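## Task

Set the glue stick upright on the desk, resting on either of its ends, then release it and pull the robot away. It fails if it topples or is left leaning, and it only counts if it stays standing without the robot supporting it.

## Robot and tools

Robot: a wheeled base with a column, a tilting head and two six-joint arms (left and right), each ending in a two-finger gripper. Folded, it measures 0.73 m long, 0.62 m wide, 1.88 m tall, with its front 0.40 m ahead of the column. The base drives forward/back and turns in place; it cannot slide sideways. Hands cannot reach the floor (lowest about 0.47 m up) and reach roughly 1 m from the shoulder, which sits 0.12 m ahead of the column and 1.46 m up. Loose objects may occasionally get nudged by something external.

Frames: the base frame has its origin on the floor between the drive wheels under the column, x forward, y left, z up. left_hand and right_hand are reported in it, as the point where the fingers meet (tips extend 8 mm further); the hand's z axis runs along the fingers and its y axis along the opening direction (quat_wxyz). The odometry frame is the base frame at scene start; base_odometry counts wheel rotation, so slip shows up as travel.

execute_actions: arguments "actions" (a list with zero or one action) and optional "cameras" (list of names among cam_head_left, cam_head_right, cam_left_wrist, cam_right_wrist, nav_camera, all; omitted/null/["all"] gives every camera, [] gives none). An empty list only returns state and images. An action may contain:
- "base": exactly one of {"translate_m": d}, a relative drive in metres from where the base currently is, forward positive, -3 to 3; or {"rotate_rad": d}, a relative turn in radians, counter-clockwise (left) positive, -3.2 to 3.2.
- "joints": an object keyed by joint name with absolute targets, one number each, any subset of both arms: head_tilt_rad (-0.61 to 1.308, positive looks down), left_joint1_rad..left_joint6_rad and right_joint1_rad..right_joint6_rad in radians (joint1 -2.879 to 2.879, joint2 0 to 3.141, joint3 0 to 3.019, joint4 -1.692 to 1.57, joint5 -1.57 to 1.57, joint6 -2.094 to 2.094), and left_gripper_m/right_gripper_m as fingertip gap in metres, 0 to 0.093. Done tolerances: head 0.03, joints 1-6 0.045, 0.14, 0.09, 0.055, 0.03, 0.035, gripper 0.003.
- "speeds": optional caps for this action only: translate_m 0.05 to 0.8 m/s, rotate_rad 0.1 to 1 rad/s (defaults are the maxima). A base move needing over 8.667 s is refused. Arm speed cannot be reduced.
Any unknown key or out-of-range value rejects the whole call. Joints left out may keep pushing toward earlier targets. Actions last at most 15 s.

Arm geometry (typical): with joint1 at -1.57 (left) or 1.57 (right) and joints 5, 6 at 0, the arm works in a vertical plane straight ahead, 0.23 m to that side. With a = j2 - 0.35, b = 1.05 + j2 - j3, c = b - j4: hand ahead = 0.12 + 0.39 sin a + 0.38 cos b + 0.25 cos c; up = 1.46 + 0.39 cos a - 0.38 sin b - 0.25 sin c; c = 1.57 means fingers straight down. Example: j2, j3, j4 = 0.93, 0.78, 0.14 gives 0.60 m ahead, 1.21 m up. Real hands sit up to about 5 cm lower and nearer the column. Joint5 swings the hand sideways (positive to robot's right); joint6 rolls it (positive clockwise seen from behind).

Gripping: command a gap smaller than the object; off_target is then expected. A reported gap staying at least 0.002 m above target means something is held. Fingers are 7 cm long; the gripper body is 10 cm wide, 7 cm thick. Small target changes (under about 0.03 rad, 0.08 for joints 2 and 3) may not move a joint; for gentle contact step about 0.05 rad per call from your previous target.

wait: "seconds" 0 to 10; nothing new is commanded, returns state and images. zoom_image: "camera" plus "region" [x0, y0, x1, y1] in pixels of that camera's latest full image, at most 504 by 504. finished_scene: "scene" number; ends the scene for good and reports success, so only call it once the object stands on its own and the robot has let go and moved off.

Results: base_status and joint_status give each motion's ending: done, off_target, contact_stop (base only, a wheel stalled), time_out, not_followed, or limit_stop_at_motor_heat. "joint command not followed" with a "cause:" line means a self-collision check withheld an arm's targets; back the involved joints off by 0.05 rad or more, or move the other arm away. on_its_own lists what you did not command; "held at" is a held target, not a position. motor_effort covers only left_wheel and right_wheel (percent, peak in brackets). turned_by_wheels vs turned_by_imu disagreeing by over ~4% and 0.05 rad means a collision or slip. base_tilt is in degrees; a drop in forward of 0.5 or more while moving means the base is tipping back. wheel_motors_off = 1 when the drive has cut the wheels. Motor temperatures are listed per arm; MOTOR HOT appears from 85 °C, and at 100 °C that arm goes limp (OVER-TEMPERATURE FAULT).

Cameras: head cameras (1.47-1.58 m up) look ahead, tilted by head_tilt_rad. Wrist cameras look along the fingers, angled 0.62 rad toward the hand's +x; with fingers down and arm forward they look back toward the robot, so things above picture centre are farther out or lower. nav_camera sits at the base front, 0.23 m up.

Avoid: a blocked arm keeps pushing and heats motors (worst with joint5 far over); resend its current joint readings as targets to relax it. After a contact_stop drive 0.05 m back before turning. Desk tops 0.30-1.20 m high can ride over the base and strike the column. Hard base pushing for about 3 s cuts the wheel motors for 2 s. Never let the arms strike or press on each other. Avoid dropping, knocking over or slamming objects.

Each tool is called after "Request:" as name(argument=value, ...) on one line, values as JSON.

## Session

I'll start by looking at the current state and all camera images.

Request:
execute_actions(actions=[])

Scene clock: 0.00 s.
Motor temperatures (°C, as the motors report them): left_arm=[31 29 27 29 28 28] | right_arm=[30 30 31 31 30 29]
base_odometry: x=+0.000 y=+0.000 heading=+0.000 (m, m, rad; odometry frame)
turned_by_wheels: +0.000 (rad since the last result)
turned_by_imu: +0.000 (rad since the last result)
base_tilt: forward=-0.2 right=+0.2 (deg)
base_status: not commanded
joint_positions: head_tilt_rad=+0.879 left_joint1_rad=-1.557 left_joint2_rad=+0.904 left_joint3_rad=+0.437 left_joint4_rad=-0.963 left_joint5_rad=+0.048 left_joint6_rad=+0.012 left_gripper_m=+0.095 right_joint1_rad=+1.601 right_joint2_rad=+0.860 right_joint3_rad=+0.368 right_joint4_rad=-0.910 right_joint5_rad=+0.030 right_joint6_rad=+0.081 right_gripper_m=+0.095
joint_status: not commanded
wheel_motors_off: 0
motor_effort: left_wheel=+2 right_wheel=+2 (%)
left_hand: x=+0.1559 y=+0.2191 z=+1.2499 quat_wxyz=(+0.437, +0.011, -0.899, +0.021) (m; base frame)
right_hand: x=+0.1361 y=-0.2244 z=+1.2526 quat_wxyz=(+0.424, -0.018, -0.905, +0.022) (m; base frame)
pictures: cam_head_left, cam_head_right, cam_left_wrist, cam_right_wrist, nav_camera
Images, in order (width x height): cam_head_left 896x504, cam_head_right 896x504, cam_left_wrist 616x616, cam_right_wrist 616x616, nav_camera 896x504.

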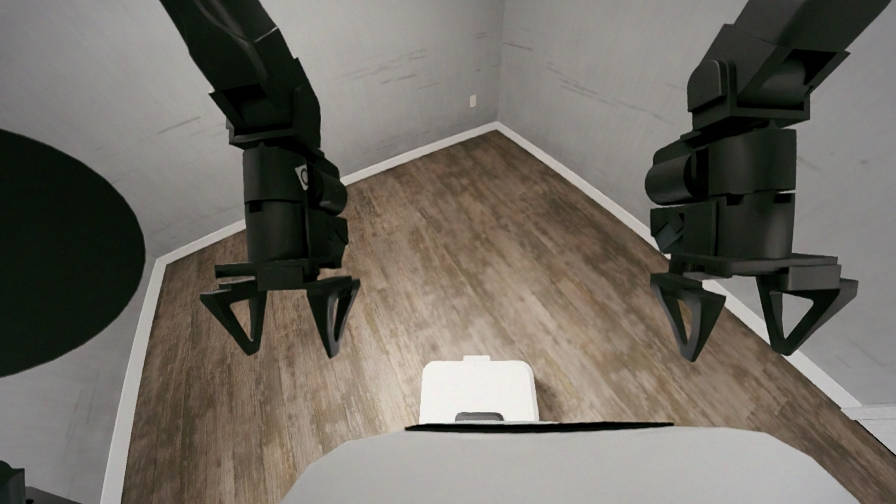

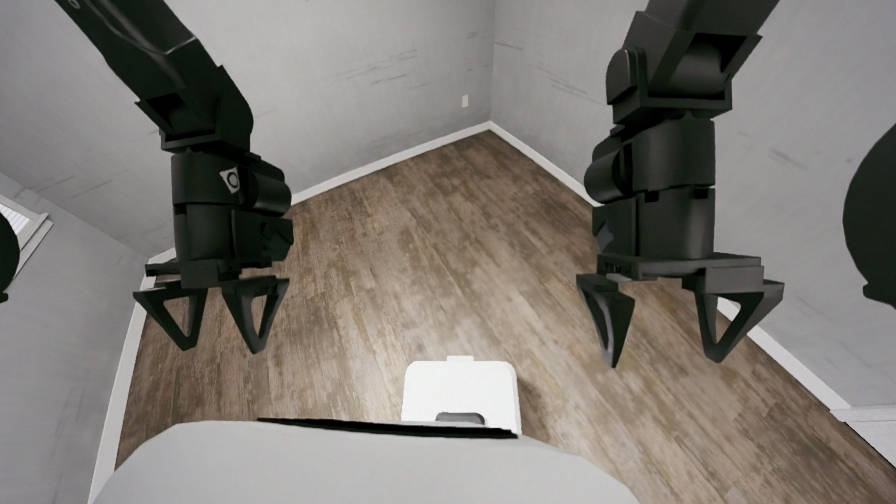

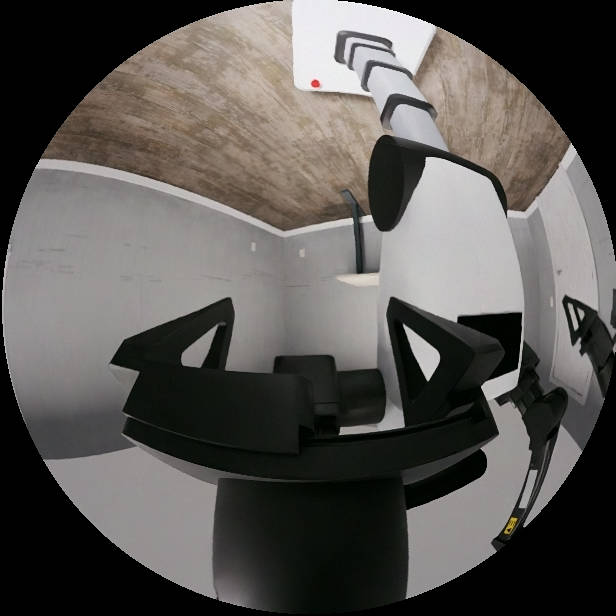

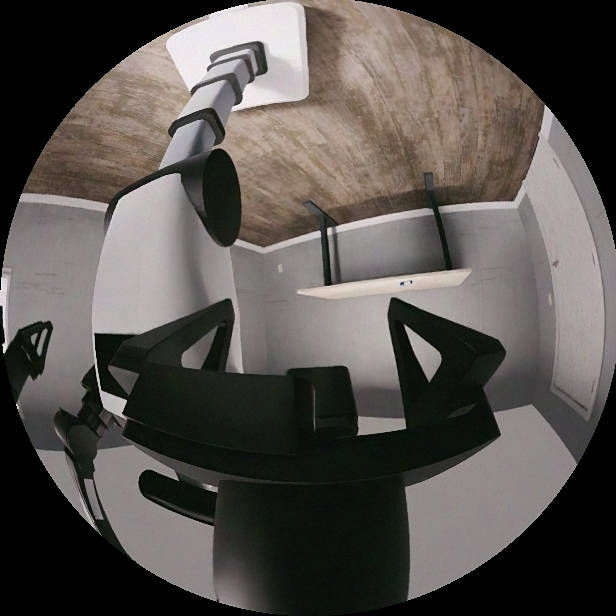

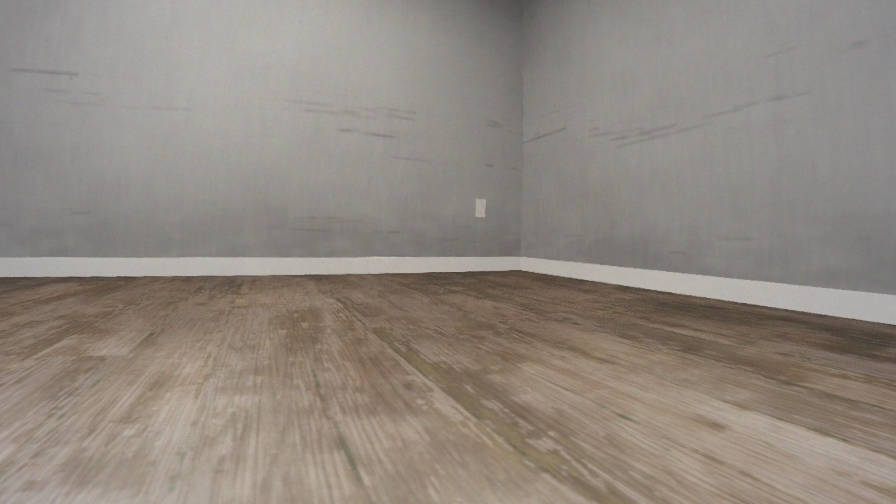

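Request:
zoom_image(camera="cam_right_wrist", region=[280, 160, 500, 320])

Region (280, 160, 500, 320) of cam_right_wrist's 616x616 image, scaled by 2.291, with more detail than that image has; it fills the top 367 rows of this view, and the rest is white.

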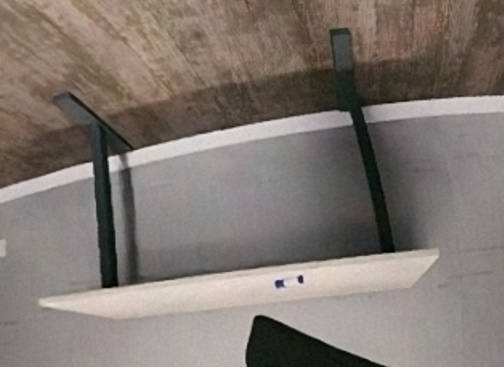

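Request:
execute_actions(actions=[{"base": {"rotate_rad": -2.6}, "joints": {"head_tilt_rad": 0.45}}], cameras=["cam_head_left", "cam_head_right", "nav_camera"])

Scene clock: 48.87 s.
Motor temperatures (°C, as the motors report them): left_arm=[31 30 27 29 28 28] | right_arm=[30 31 31 31 30 29]
base_odometry: x=+0.000 y=+0.000 heading=-2.599 (m, m, rad; odometry frame)
turned_by_wheels: -2.599 (rad since the last result)
turned_by_imu: -2.603 (rad since the last result)
base_tilt: forward=-0.3 right=+0.2 (deg)
base_status: done
joint_positions: head_tilt_rad=+0.469 left_joint1_rad=-1.557 left_joint2_rad=+0.904 left_joint3_rad=+0.437 left_joint4_rad=-0.963 left_joint5_rad=+0.048 left_joint6_rad=+0.012 left_gripper_m=+0.095 right_joint1_rad=+1.601 right_joint2_rad=+0.860 right_joint3_rad=+0.368 right_joint4_rad=-0.910 right_joint5_rad=+0.030 right_joint6_rad=+0.081 right_gripper_m=+0.095
joint_status: all done
wheel_motors_off: 0
motor_effort: left_wheel=+6(33) right_wheel=-5(47) (%)
left_hand: x=+0.1559 y=+0.2191 z=+1.2499 quat_wxyz=(+0.437, +0.011, -0.899, +0.021) (m; base frame)
right_hand: x=+0.1361 y=-0.2244 z=+1.2526 quat_wxyz=(+0.424, -0.018, -0.905, +0.022) (m; base frame)
pictures: cam_head_left, cam_head_right, nav_camera
Images, in order (width x height): cam_head_left 896x504, cam_head_right 896x504, nav_camera 896x504.

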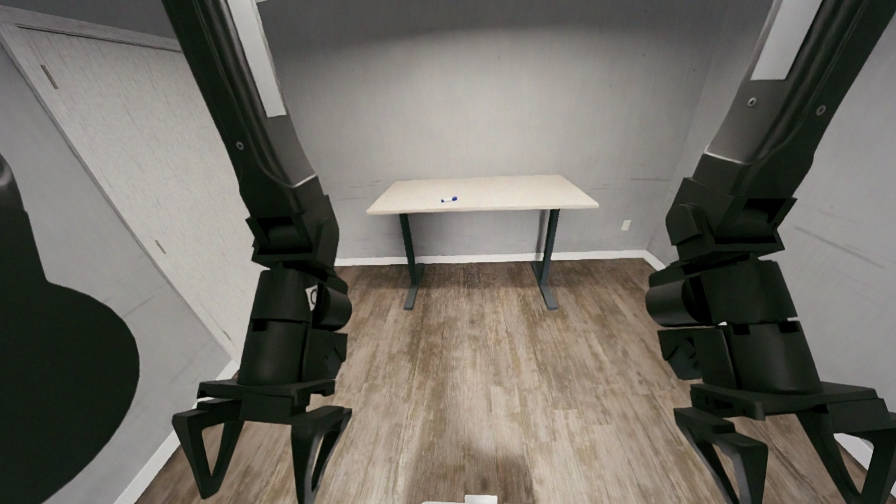

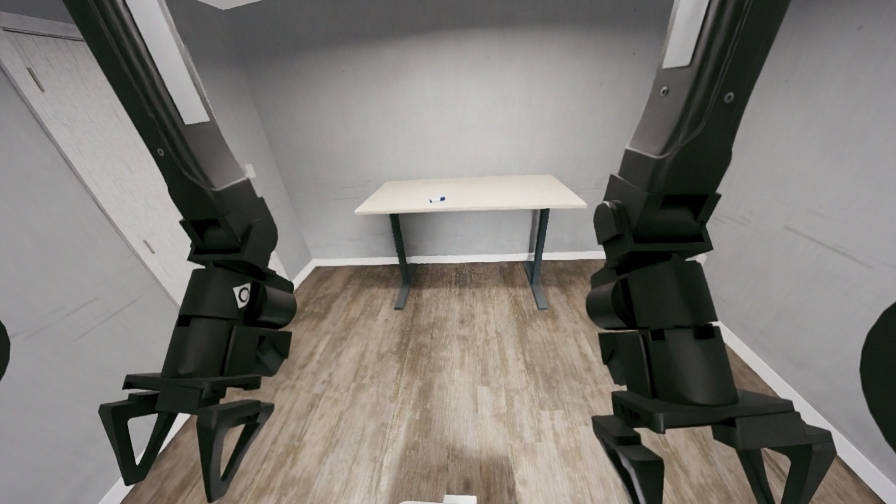

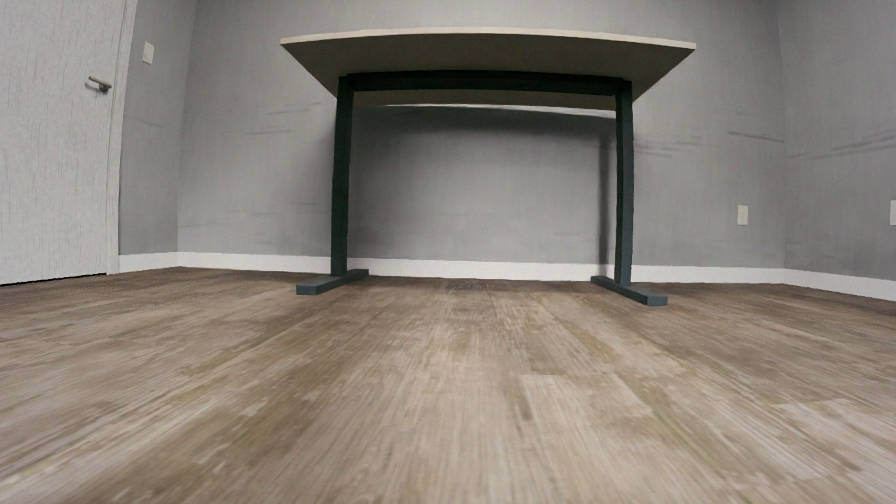

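Request:
zoom_image(camera="cam_head_left", region=[360, 160, 610, 300])

Request:
zoom_image(camera="nav_camera", region=[240, 10, 740, 330])

Region (360, 160, 610, 300) of cam_head_left's 896x504 image, scaled by 2.016, with more detail than that image has; it fills the top 282 rows of this view, and the rest is white.

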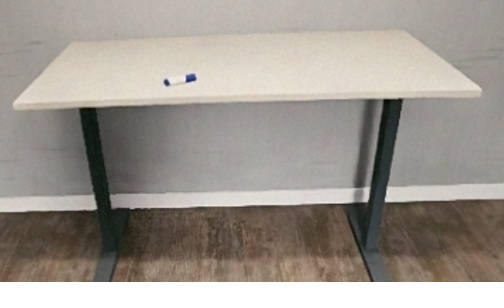

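Region (240, 10, 740, 330) of nav_camera's 896x504 image, scaled by 1.008, with more detail than that image has; it fills the top 323 rows of this view, and the rest is white.

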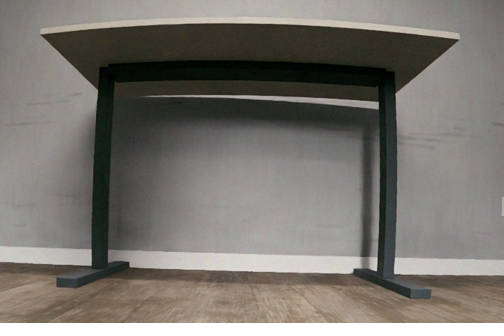

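Request:
execute_actions(actions=[{"base": {"translate_m": 0.9}, "joints": {"head_tilt_rad": 0.75, "left_joint2_rad": 1.38, "left_joint3_rad": 1.28, "left_joint4_rad": -0.42, "left_joint5_rad": 0.0, "left_joint6_rad": 0.0}}], cameras=["cam_head_left", "cam_head_right", "cam_left_wrist", "nav_camera"])

Scene clock: 171.97 s.
Motor temperatures (°C, as the motors report them): left_arm=[31 31 27 29 28 28] | right_arm=[30 31 31 31 30 29]
base_odometry: x=-0.771 y=-0.464 heading=-2.599 (m, m, rad; odometry frame)
turned_by_wheels: +0.000 (rad since the last result)
turned_by_imu: +0.003 (rad since the last result)
base_tilt: forward=-0.2 right=+0.1 (deg)
base_status: done
joint_positions: head_tilt_rad=+0.753 left_joint1_rad=-1.557 left_joint2_rad=+1.385 left_joint3_rad=+1.273 left_joint4_rad=-0.425 left_joint5_rad=+0.001 left_joint6_rad=+0.005 left_gripper_m=+0.095 right_joint1_rad=+1.601 right_joint2_rad=+0.859 right_joint3_rad=+0.370 right_joint4_rad=-0.910 right_joint5_rad=+0.030 right_joint6_rad=+0.081 right_gripper_m=+0.095
joint_status: all done
wheel_motors_off: 0
motor_effort: left_wheel=+2(51) right_wheel=+0(60) (%)
left_hand: x=+0.6052 y=+0.2325 z=+1.0556 quat_wxyz=(+0.006, +0.001, -1.000, -0.005) (m; base frame)
right_hand: x=+0.1374 y=-0.2244 z=+1.2522 quat_wxyz=(+0.423, -0.018, -0.906, +0.022) (m; base frame)
pictures: cam_head_left, cam_head_right, cam_left_wrist, nav_camera
Images, in order (width x height): cam_head_left 896x504, cam_head_right 896x504, cam_left_wrist 616x616, nav_camera 896x504.

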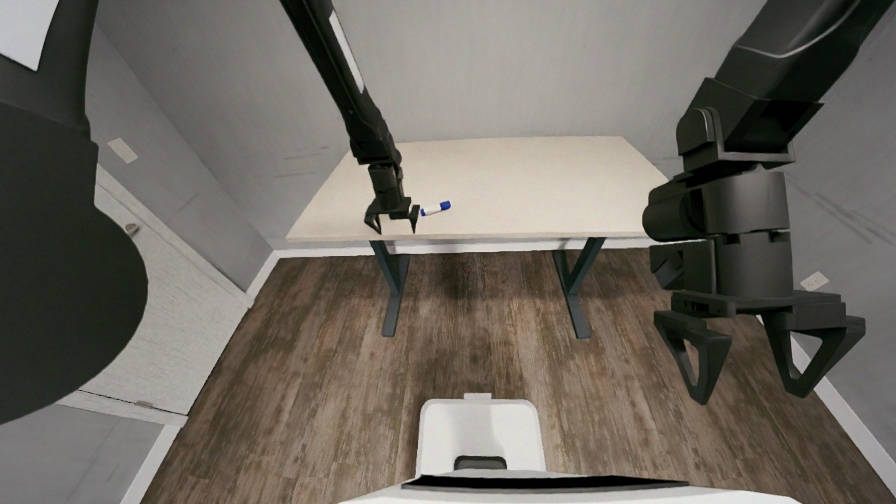

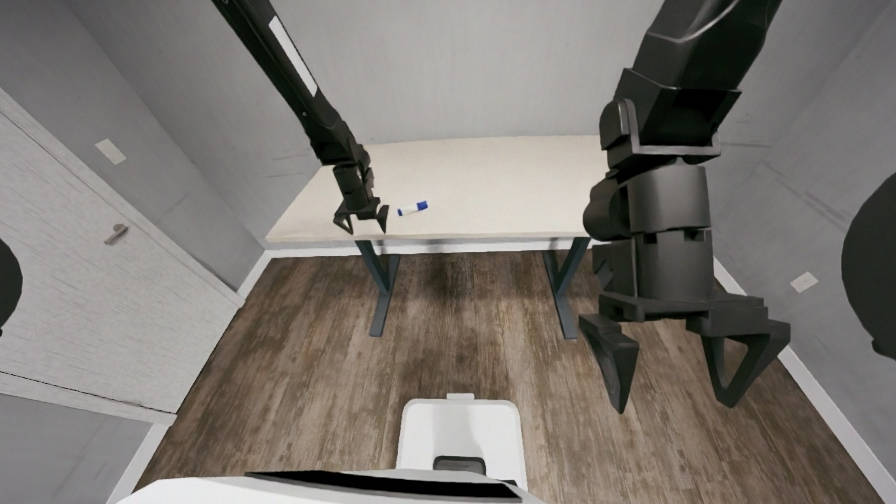

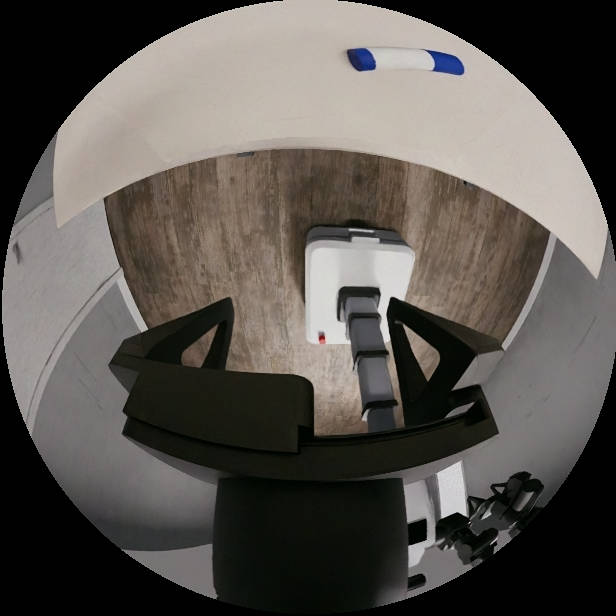

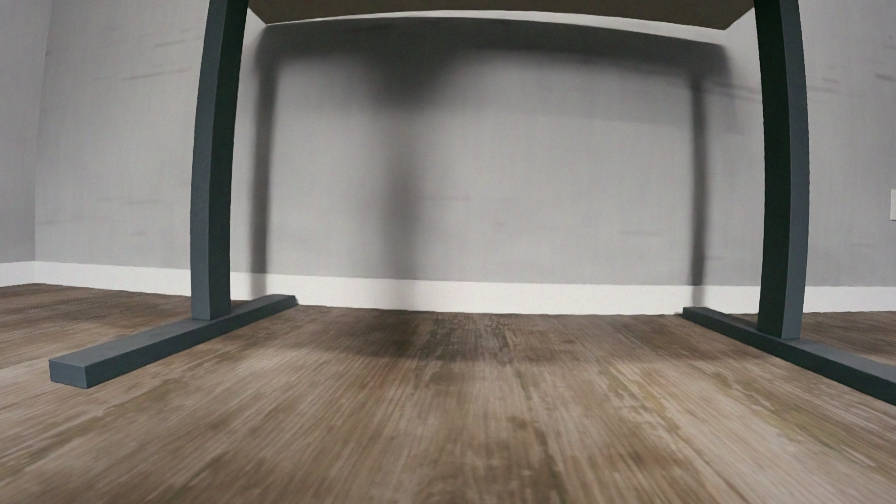

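Request:
zoom_image(camera="cam_head_left", region=[340, 160, 500, 260])

Request:
zoom_image(camera="cam_left_wrist", region=[230, 20, 530, 200])

Region (340, 160, 500, 260) of cam_head_left's 896x504 image, scaled by 3.150, with more detail than that image has; it fills the top 315 rows of this view, and the rest is white.

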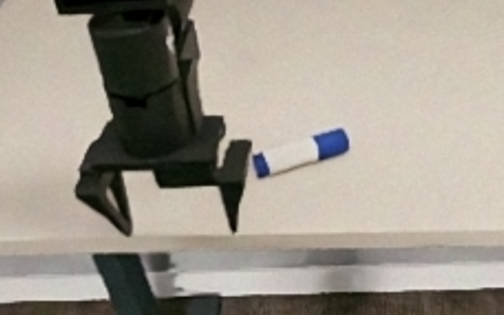

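Region (230, 20, 530, 200) of cam_left_wrist's 616x616 image, scaled by 1.680, with more detail than that image has; it fills the top 302 rows of this view, and the rest is white.

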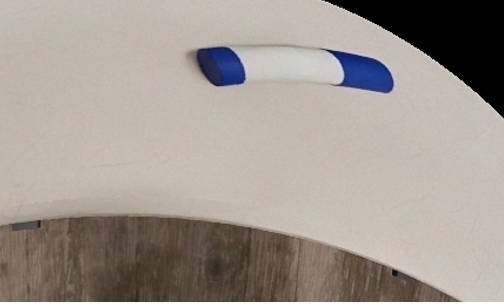

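Request:
execute_actions(actions=[{"base": {"rotate_rad": -0.15}, "joints": {"left_joint6_rad": 1.0}}], cameras=["cam_head_left", "cam_left_wrist"])

Scene clock: 293.40 s.
Motor temperatures (°C, as the motors report them): left_arm=[31 35 28 29 28 28] | right_arm=[30 32 31 31 30 29]
base_odometry: x=-0.771 y=-0.465 heading=-2.747 (m, m, rad; odometry frame)
turned_by_wheels: -0.148 (rad since the last result)
turned_by_imu: -0.145 (rad since the last result)
base_tilt: forward=-0.3 right=+0.1 (deg)
base_status: done
joint_positions: head_tilt_rad=+0.753 left_joint1_rad=-1.557 left_joint2_rad=+1.385 left_joint3_rad=+1.273 left_joint4_rad=-0.425 left_joint5_rad=+0.001 left_joint6_rad=+0.992 left_gripper_m=+0.095 right_joint1_rad=+1.601 right_joint2_rad=+0.859 right_joint3_rad=+0.370 right_joint4_rad=-0.910 right_joint5_rad=+0.030 right_joint6_rad=+0.081 right_gripper_m=+0.095
joint_status: all done
wheel_motors_off: 0
motor_effort: left_wheel=+0(38) right_wheel=-1(56) (%)
left_hand: x=+0.6052 y=+0.2326 z=+1.0556 quat_wxyz=(+0.008, -0.473, -0.881, -0.002) (m; base frame)
right_hand: x=+0.1374 y=-0.2244 z=+1.2522 quat_wxyz=(+0.423, -0.018, -0.906, +0.022) (m; base frame)
pictures: cam_head_left, cam_left_wrist
Images, in order (width x height): cam_head_left 896x504, cam_left_wrist 616x616.

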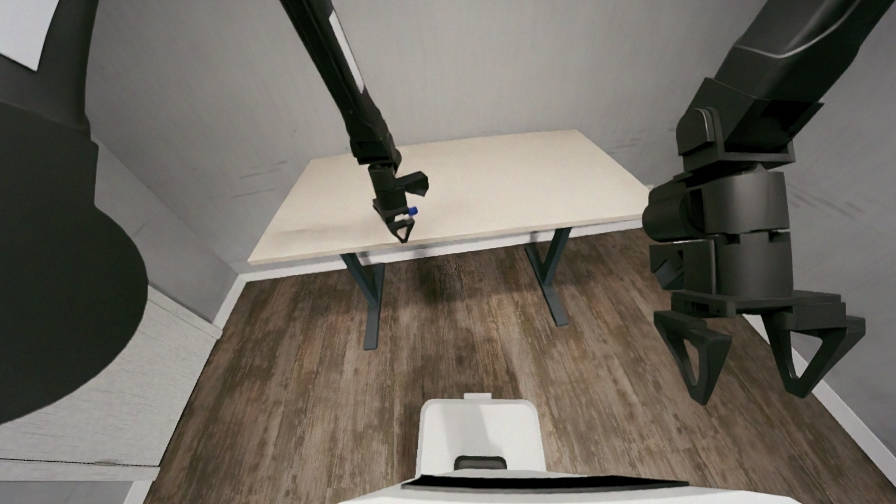

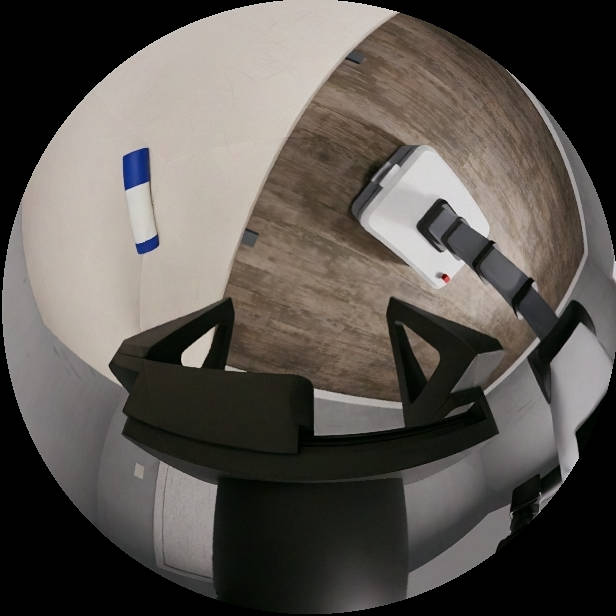

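Request:
execute_actions(actions=[{"base": {"translate_m": 0.2}, "joints": {"left_joint2_rad": 1.523, "left_joint3_rad": 1.395, "left_joint4_rad": -0.39, "left_joint5_rad": -0.15}}], cameras=["cam_head_left", "cam_left_wrist"])

Scene clock: 362.83 s.
Motor temperatures (°C, as the motors report them): left_arm=[31 36 29 29 28 28] | right_arm=[30 32 31 31 30 29]
base_odometry: x=-0.956 y=-0.541 heading=-2.749 (m, m, rad; odometry frame)
turned_by_wheels: -0.001 (rad since the last result)
turned_by_imu: +0.000 (rad since the last result)
base_tilt: forward=-0.3 right=+0.2 (deg)
base_status: done
joint_positions: head_tilt_rad=+0.753 left_joint1_rad=-1.557 left_joint2_rad=+1.522 left_joint3_rad=+1.390 left_joint4_rad=-0.395 left_joint5_rad=-0.149 left_joint6_rad=+0.992 left_gripper_m=+0.095 right_joint1_rad=+1.601 right_joint2_rad=+0.859 right_joint3_rad=+0.370 right_joint4_rad=-0.910 right_joint5_rad=+0.030 right_joint6_rad=+0.081 right_gripper_m=+0.095
joint_status: all done
wheel_motors_off: 0
motor_effort: left_wheel=-2(44) right_wheel=+1(70) (%)
left_hand: x=+0.6235 y=+0.2589 z=+1.0075 quat_wxyz=(+0.040, -0.472, -0.878, -0.069) (m; base frame)
right_hand: x=+0.1372 y=-0.2244 z=+1.2523 quat_wxyz=(+0.423, -0.018, -0.906, +0.022) (m; base frame)
pictures: cam_head_left, cam_left_wrist
Images, in order (width x height): cam_head_left 896x504, cam_left_wrist 616x616.

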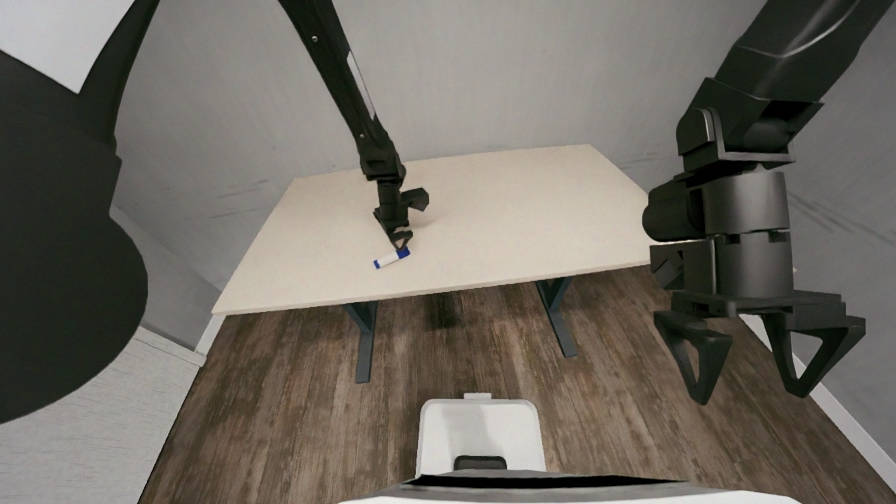

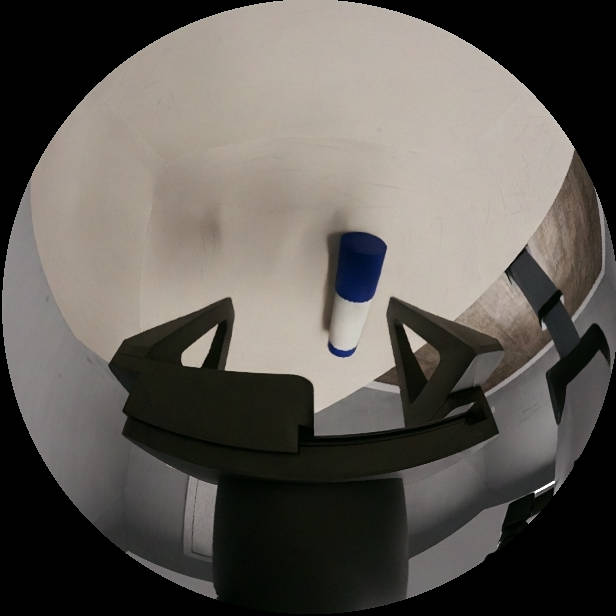

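Request:
execute_actions(actions=[{"base": {"translate_m": -0.04}, "joints": {"left_joint2_rad": 1.581, "left_joint3_rad": 1.426, "left_joint4_rad": -0.365}}], cameras=["cam_head_left", "cam_left_wrist"])

Scene clock: 454.90 s.
Motor temperatures (°C, as the motors report them): left_arm=[31 37 29 29 28 28] | right_arm=[30 32 31 31 30 29]
base_odometry: x=-0.919 y=-0.526 heading=-2.748 (m, m, rad; odometry frame)
turned_by_wheels: +0.001 (rad since the last result)
turned_by_imu: +0.002 (rad since the last result)
base_tilt: forward=-0.1 right=+0.1 (deg)
base_status: done
joint_positions: head_tilt_rad=+0.753 left_joint1_rad=-1.557 left_joint2_rad=+1.565 left_joint3_rad=+1.419 left_joint4_rad=-0.369 left_joint5_rad=-0.149 left_joint6_rad=+0.992 left_gripper_m=+0.095 right_joint1_rad=+1.601 right_joint2_rad=+0.858 right_joint3_rad=+0.365 right_joint4_rad=-0.910 right_joint5_rad=+0.030 right_joint6_rad=+0.081 right_gripper_m=+0.095
joint_status: all done
wheel_motors_off: 0
motor_effort: left_wheel=+2(39) right_wheel=-2(34) (%)
left_hand: x=+0.6274 y=+0.2591 z=+0.9901 quat_wxyz=(+0.035, -0.471, -0.878, -0.072) (m; base frame)
right_hand: x=+0.1348 y=-0.2244 z=+1.2532 quat_wxyz=(+0.425, -0.018, -0.905, +0.022) (m; base frame)
pictures: cam_head_left, cam_left_wrist
Images, in order (width x height): cam_head_left 896x504, cam_left_wrist 616x616.

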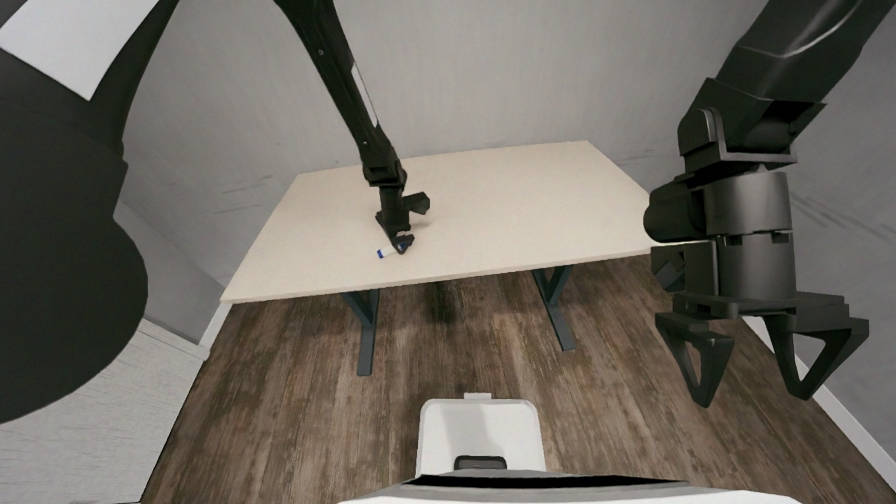

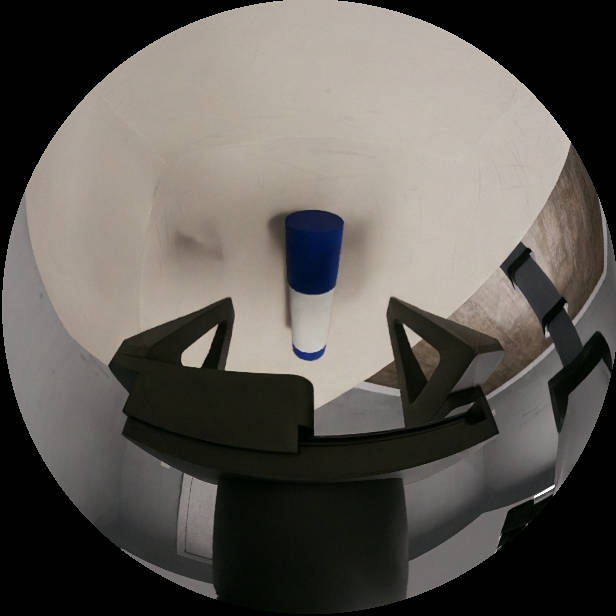

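Request:
execute_actions(actions=[{"joints": {"left_joint2_rad": 1.665, "left_joint3_rad": 1.49, "left_joint4_rad": -0.34}}], cameras=["cam_head_left", "cam_left_wrist"])

Scene clock: 489.93 s.
Motor temperatures (°C, as the motors report them): left_arm=[31 37 29 29 28 28] | right_arm=[30 32 31 31 30 29]
base_odometry: x=-0.919 y=-0.526 heading=-2.748 (m, m, rad; odometry frame)
turned_by_wheels: +0.000 (rad since the last result)
turned_by_imu: +0.001 (rad since the last result)
base_tilt: forward=-0.3 right=+0.1 (deg)
base_status: not commanded
joint_positions: head_tilt_rad=+0.753 left_joint1_rad=-1.557 left_joint2_rad=+1.627 left_joint3_rad=+1.486 left_joint4_rad=-0.346 left_joint5_rad=-0.149 left_joint6_rad=+0.993 left_gripper_m=+0.095 right_joint1_rad=+1.601 right_joint2_rad=+0.858 right_joint3_rad=+0.365 right_joint4_rad=-0.910 right_joint5_rad=+0.030 right_joint6_rad=+0.081 right_gripper_m=+0.095
joint_status: all done
wheel_motors_off: 0
motor_effort: left_wheel=+4(3) right_wheel=-3(3) (%)
left_hand: x=+0.6440 y=+0.2594 z=+0.9685 quat_wxyz=(+0.022, -0.471, -0.879, -0.079) (m; base frame)
right_hand: x=+0.1348 y=-0.2244 z=+1.2532 quat_wxyz=(+0.425, -0.018, -0.905, +0.022) (m; base frame)
pictures: cam_head_left, cam_left_wrist
Images, in order (width x height): cam_head_left 896x504, cam_left_wrist 616x616.

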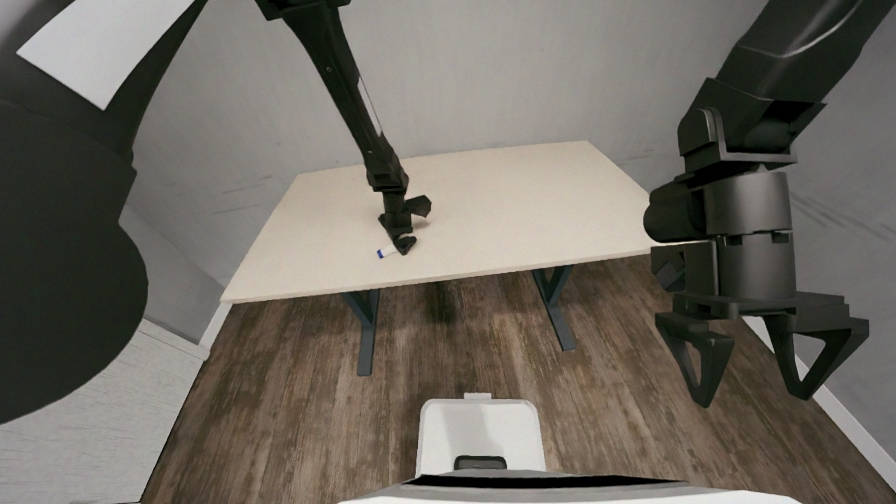

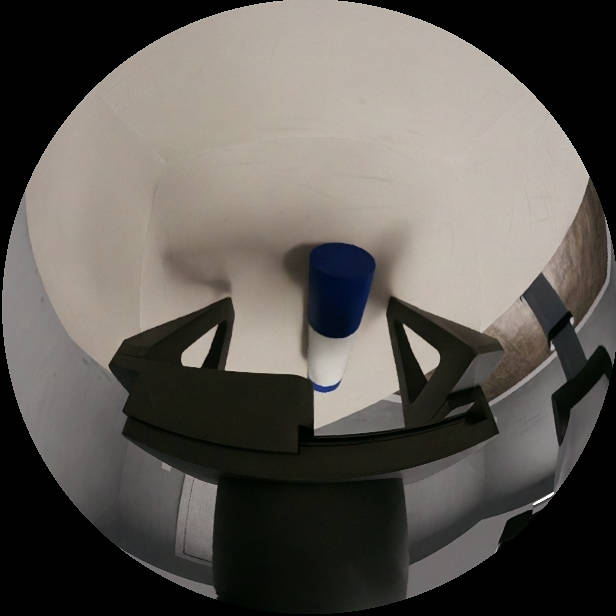

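Request:
execute_actions(actions=[{"joints": {"left_joint2_rad": 1.70}}], cameras=["cam_head_left", "cam_left_wrist"])

Scene clock: 499.43 s.
Motor temperatures (°C, as the motors report them): left_arm=[31 37 29 29 28 28] | right_arm=[30 32 31 31 30 29]
base_odometry: x=-0.919 y=-0.526 heading=-2.748 (m, m, rad; odometry frame)
turned_by_wheels: +0.000 (rad since the last result)
turned_by_imu: +0.001 (rad since the last result)
base_tilt: forward=-0.3 right=+0.2 (deg)
base_status: not commanded
joint_positions: head_tilt_rad=+0.753 left_joint1_rad=-1.557 left_joint2_rad=+1.628 left_joint3_rad=+1.486 left_joint4_rad=-0.346 left_joint5_rad=-0.149 left_joint6_rad=+0.994 left_gripper_m=+0.095 right_joint1_rad=+1.601 right_joint2_rad=+0.858 right_joint3_rad=+0.365 right_joint4_rad=-0.910 right_joint5_rad=+0.030 right_joint6_rad=+0.081 right_gripper_m=+0.095
joint_status: all done
wheel_motors_off: 0
motor_effort: left_wheel=+1(2) right_wheel=-3(3) (%)
left_hand: x=+0.6433 y=+0.2594 z=+0.9677 quat_wxyz=(+0.023, -0.471, -0.878, -0.079) (m; base frame)
right_hand: x=+0.1348 y=-0.2244 z=+1.2532 quat_wxyz=(+0.425, -0.018, -0.905, +0.022) (m; base frame)
pictures: cam_head_left, cam_left_wrist
Images, in order (width x height): cam_head_left 896x504, cam_left_wrist 616x616.

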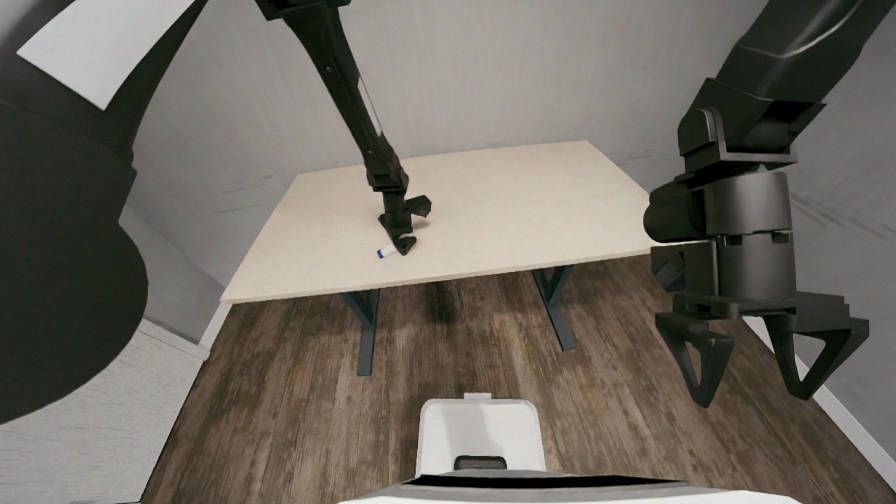

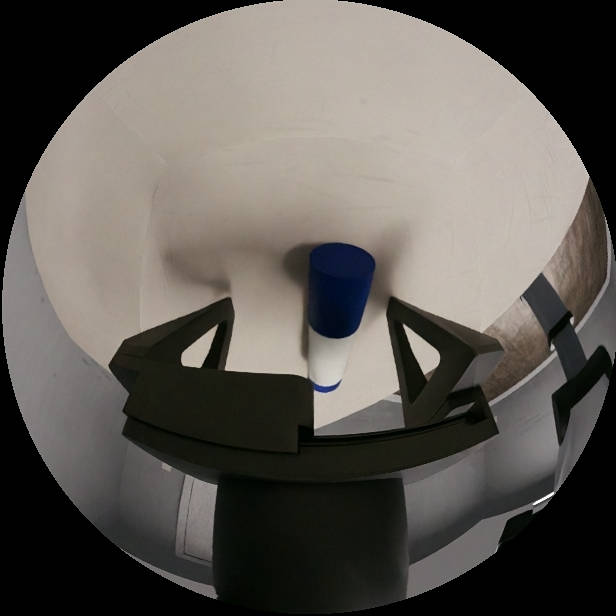

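Request:
execute_actions(actions=[{"joints": {"left_joint2_rad": 1.74}}], cameras=["cam_head_left", "cam_left_wrist"])

Scene clock: 529.77 s.
Motor temperatures (°C, as the motors report them): left_arm=[31 37 29 29 28 28] | right_arm=[30 32 31 31 30 29]
base_odometry: x=-0.919 y=-0.526 heading=-2.748 (m, m, rad; odometry frame)
turned_by_wheels: +0.000 (rad since the last result)
turned_by_imu: +0.001 (rad since the last result)
base_tilt: forward=-0.4 right=+0.1 (deg)
base_status: not commanded
joint_positions: head_tilt_rad=+0.753 left_joint1_rad=-1.557 left_joint2_rad=+1.630 left_joint3_rad=+1.487 left_joint4_rad=-0.346 left_joint5_rad=-0.149 left_joint6_rad=+0.997 left_gripper_m=+0.095 right_joint1_rad=+1.601 right_joint2_rad=+0.858 right_joint3_rad=+0.365 right_joint4_rad=-0.910 right_joint5_rad=+0.030 right_joint6_rad=+0.081 right_gripper_m=+0.095
joint_status: all done
wheel_motors_off: 0
motor_effort: left_wheel=+0(4) right_wheel=-3(3) (%)
left_hand: x=+0.6426 y=+0.2594 z=+0.9667 quat_wxyz=(+0.024, -0.473, -0.877, -0.078) (m; base frame)
right_hand: x=+0.1348 y=-0.2244 z=+1.2532 quat_wxyz=(+0.425, -0.018, -0.905, +0.022) (m; base frame)
pictures: cam_head_left, cam_left_wrist
Images, in order (width x height): cam_head_left 896x504, cam_left_wrist 616x616.

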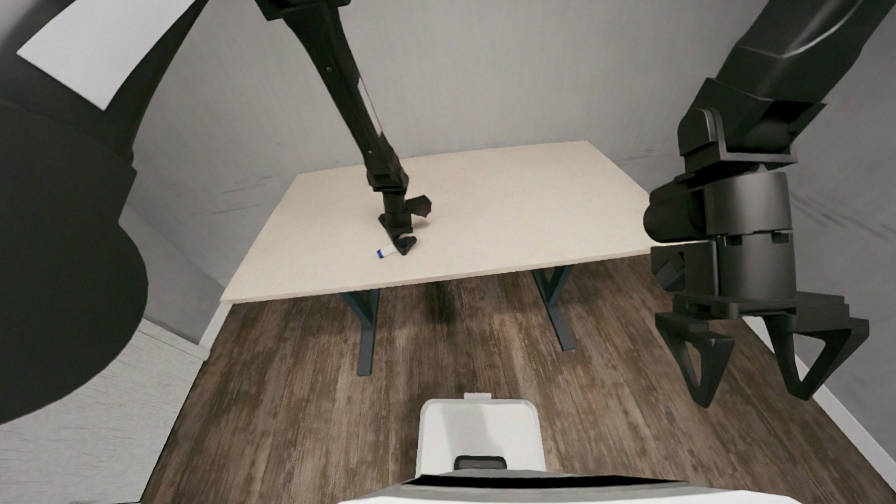

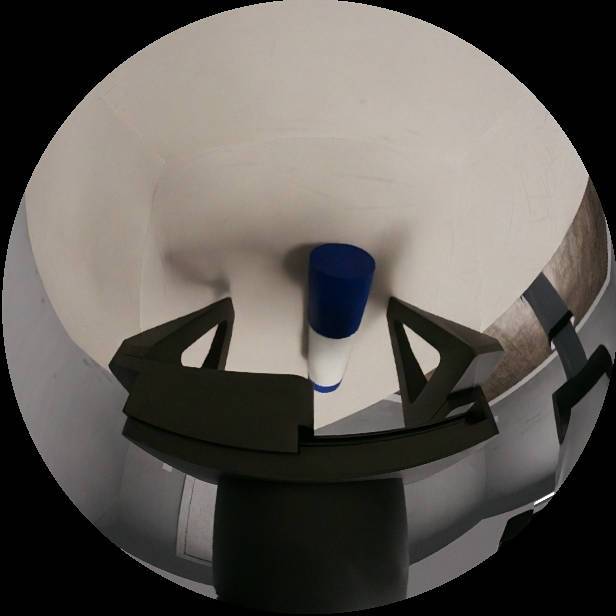

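Request:
zoom_image(camera="cam_head_left", region=[360, 190, 450, 270])

Request:
zoom_image(camera="cam_left_wrist", region=[140, 200, 480, 440])

Region (360, 190, 450, 270) of cam_head_left's 896x504 image, scaled by 5.600, with more detail than that image has.

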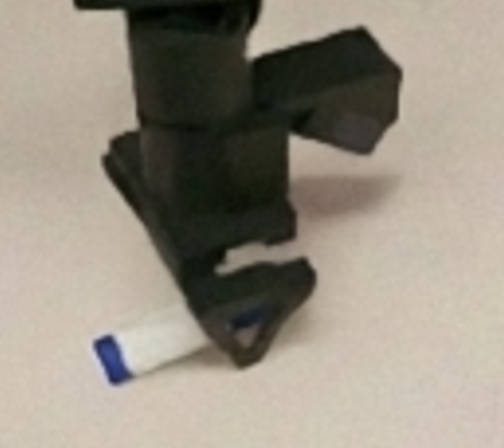

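Region (140, 200, 480, 440) of cam_left_wrist's 616x616 image, scaled by 1.482, with more detail than that image has; it fills the top 356 rows of this view, and the rest is white.

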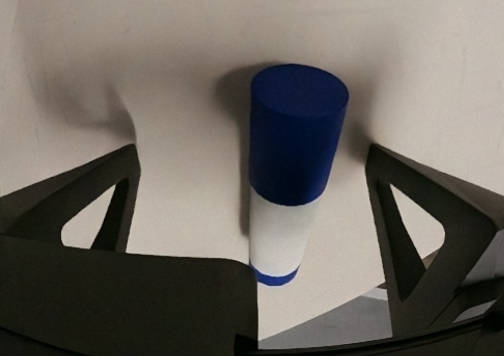

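Request:
execute_actions(actions=[{"joints": {"left_joint2_rad": 1.62, "left_gripper_m": 0.01}}], cameras=["cam_head_left", "cam_left_wrist"])

Scene clock: 560.37 s.
Motor temperatures (°C, as the motors report them): left_arm=[31 36 29 29 28 28] | right_arm=[30 32 31 31 30 29]
base_odometry: x=-0.919 y=-0.526 heading=-2.748 (m, m, rad; odometry frame)
turned_by_wheels: +0.000 (rad since the last result)
turned_by_imu: +0.001 (rad since the last result)
base_tilt: forward=-0.3 right=+0.1 (deg)
base_status: not commanded
joint_positions: head_tilt_rad=+0.753 left_joint1_rad=-1.558 left_joint2_rad=+1.630 left_joint3_rad=+1.487 left_joint4_rad=-0.350 left_joint5_rad=-0.148 left_joint6_rad=+0.998 left_gripper_m=+0.028 right_joint1_rad=+1.601 right_joint2_rad=+0.858 right_joint3_rad=+0.365 right_joint4_rad=-0.910 right_joint5_rad=+0.030 right_joint6_rad=+0.081 right_gripper_m=+0.095
joint_status: left_gripper_m off_target (ended at +0.028, target +0.010); the others done
wheel_motors_off: 0
motor_effort: left_wheel=+1(3) right_wheel=-3(3) (%)
left_hand: x=+0.6417 y=+0.2591 z=+0.9667 quat_wxyz=(+0.025, -0.473, -0.877, -0.077) (m; base frame)
right_hand: x=+0.1348 y=-0.2244 z=+1.2532 quat_wxyz=(+0.425, -0.018, -0.905, +0.022) (m; base frame)
pictures: cam_head_left, cam_left_wrist
Images, in order (width x height): cam_head_left 896x504, cam_left_wrist 616x616.

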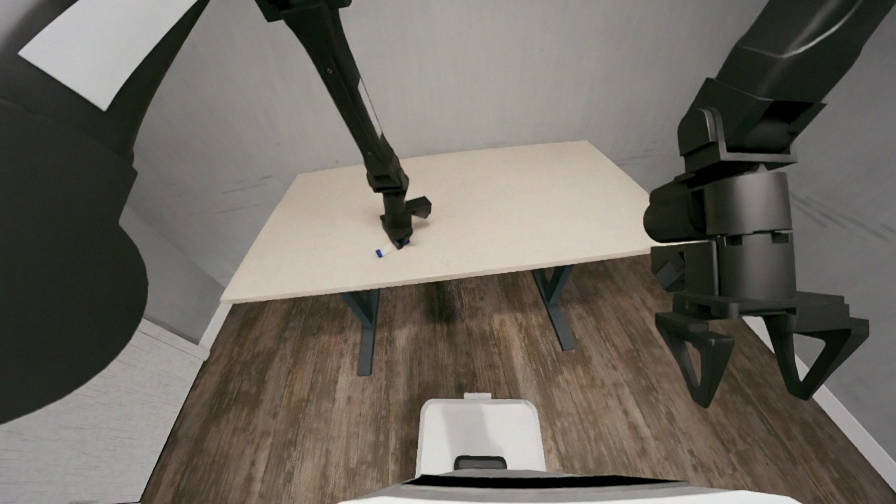

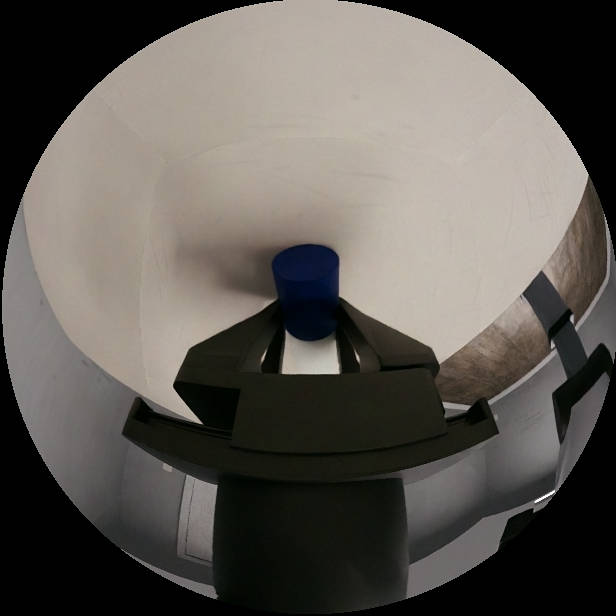

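Request:
execute_actions(actions=[{"joints": {"left_joint2_rad": 1.49, "left_joint6_rad": 0.0}}], cameras=["cam_head_left", "cam_left_wrist"])

Scene clock: 661.57 s.
Motor temperatures (°C, as the motors report them): left_arm=[31 40 29 29 28 28] | right_arm=[30 32 31 31 30 29]
base_odometry: x=-0.919 y=-0.526 heading=-2.748 (m, m, rad; odometry frame)
turned_by_wheels: +0.000 (rad since the last result)
turned_by_imu: +0.001 (rad since the last result)
base_tilt: forward=-0.3 right=+0.2 (deg)
base_status: not commanded
joint_positions: head_tilt_rad=+0.753 left_joint1_rad=-1.558 left_joint2_rad=+1.478 left_joint3_rad=+1.482 left_joint4_rad=-0.347 left_joint5_rad=-0.148 left_joint6_rad=+0.009 left_gripper_m=+0.028 right_joint1_rad=+1.601 right_joint2_rad=+0.858 right_joint3_rad=+0.365 right_joint4_rad=-0.910 right_joint5_rad=+0.030 right_joint6_rad=+0.081 right_gripper_m=+0.095
joint_status: all done
wheel_motors_off: 0
motor_effort: left_wheel=+2(3) right_wheel=-3(3) (%)
left_hand: x=+0.7077 y=+0.2586 z=+1.0496 quat_wxyz=(-0.089, +0.005, -0.993, -0.080) (m; base frame)
right_hand: x=+0.1348 y=-0.2244 z=+1.2532 quat_wxyz=(+0.425, -0.018, -0.905, +0.022) (m; base frame)
pictures: cam_head_left, cam_left_wrist
Images, in order (width x height): cam_head_left 896x504, cam_left_wrist 616x616.

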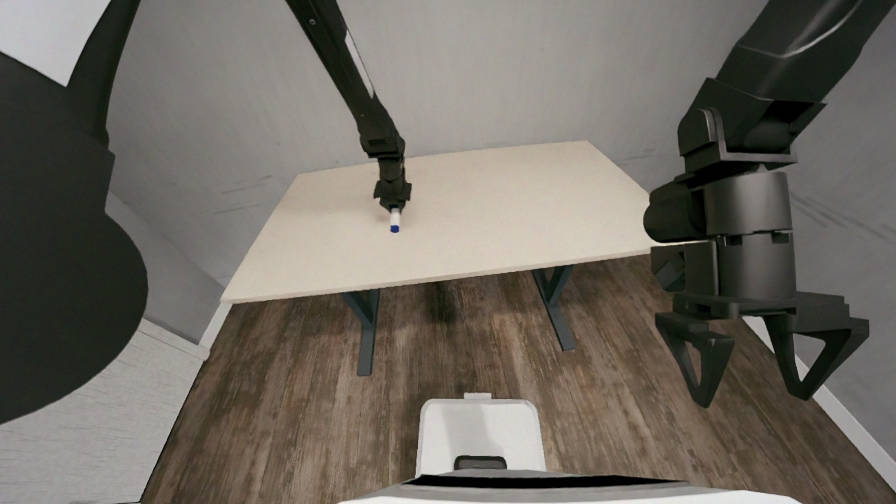

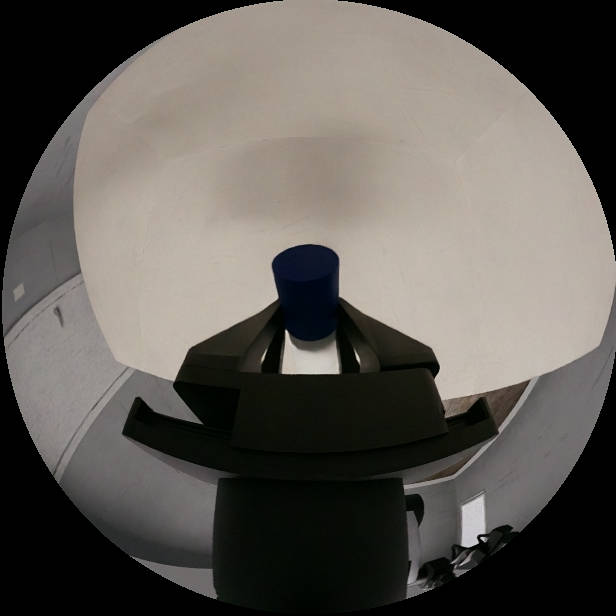

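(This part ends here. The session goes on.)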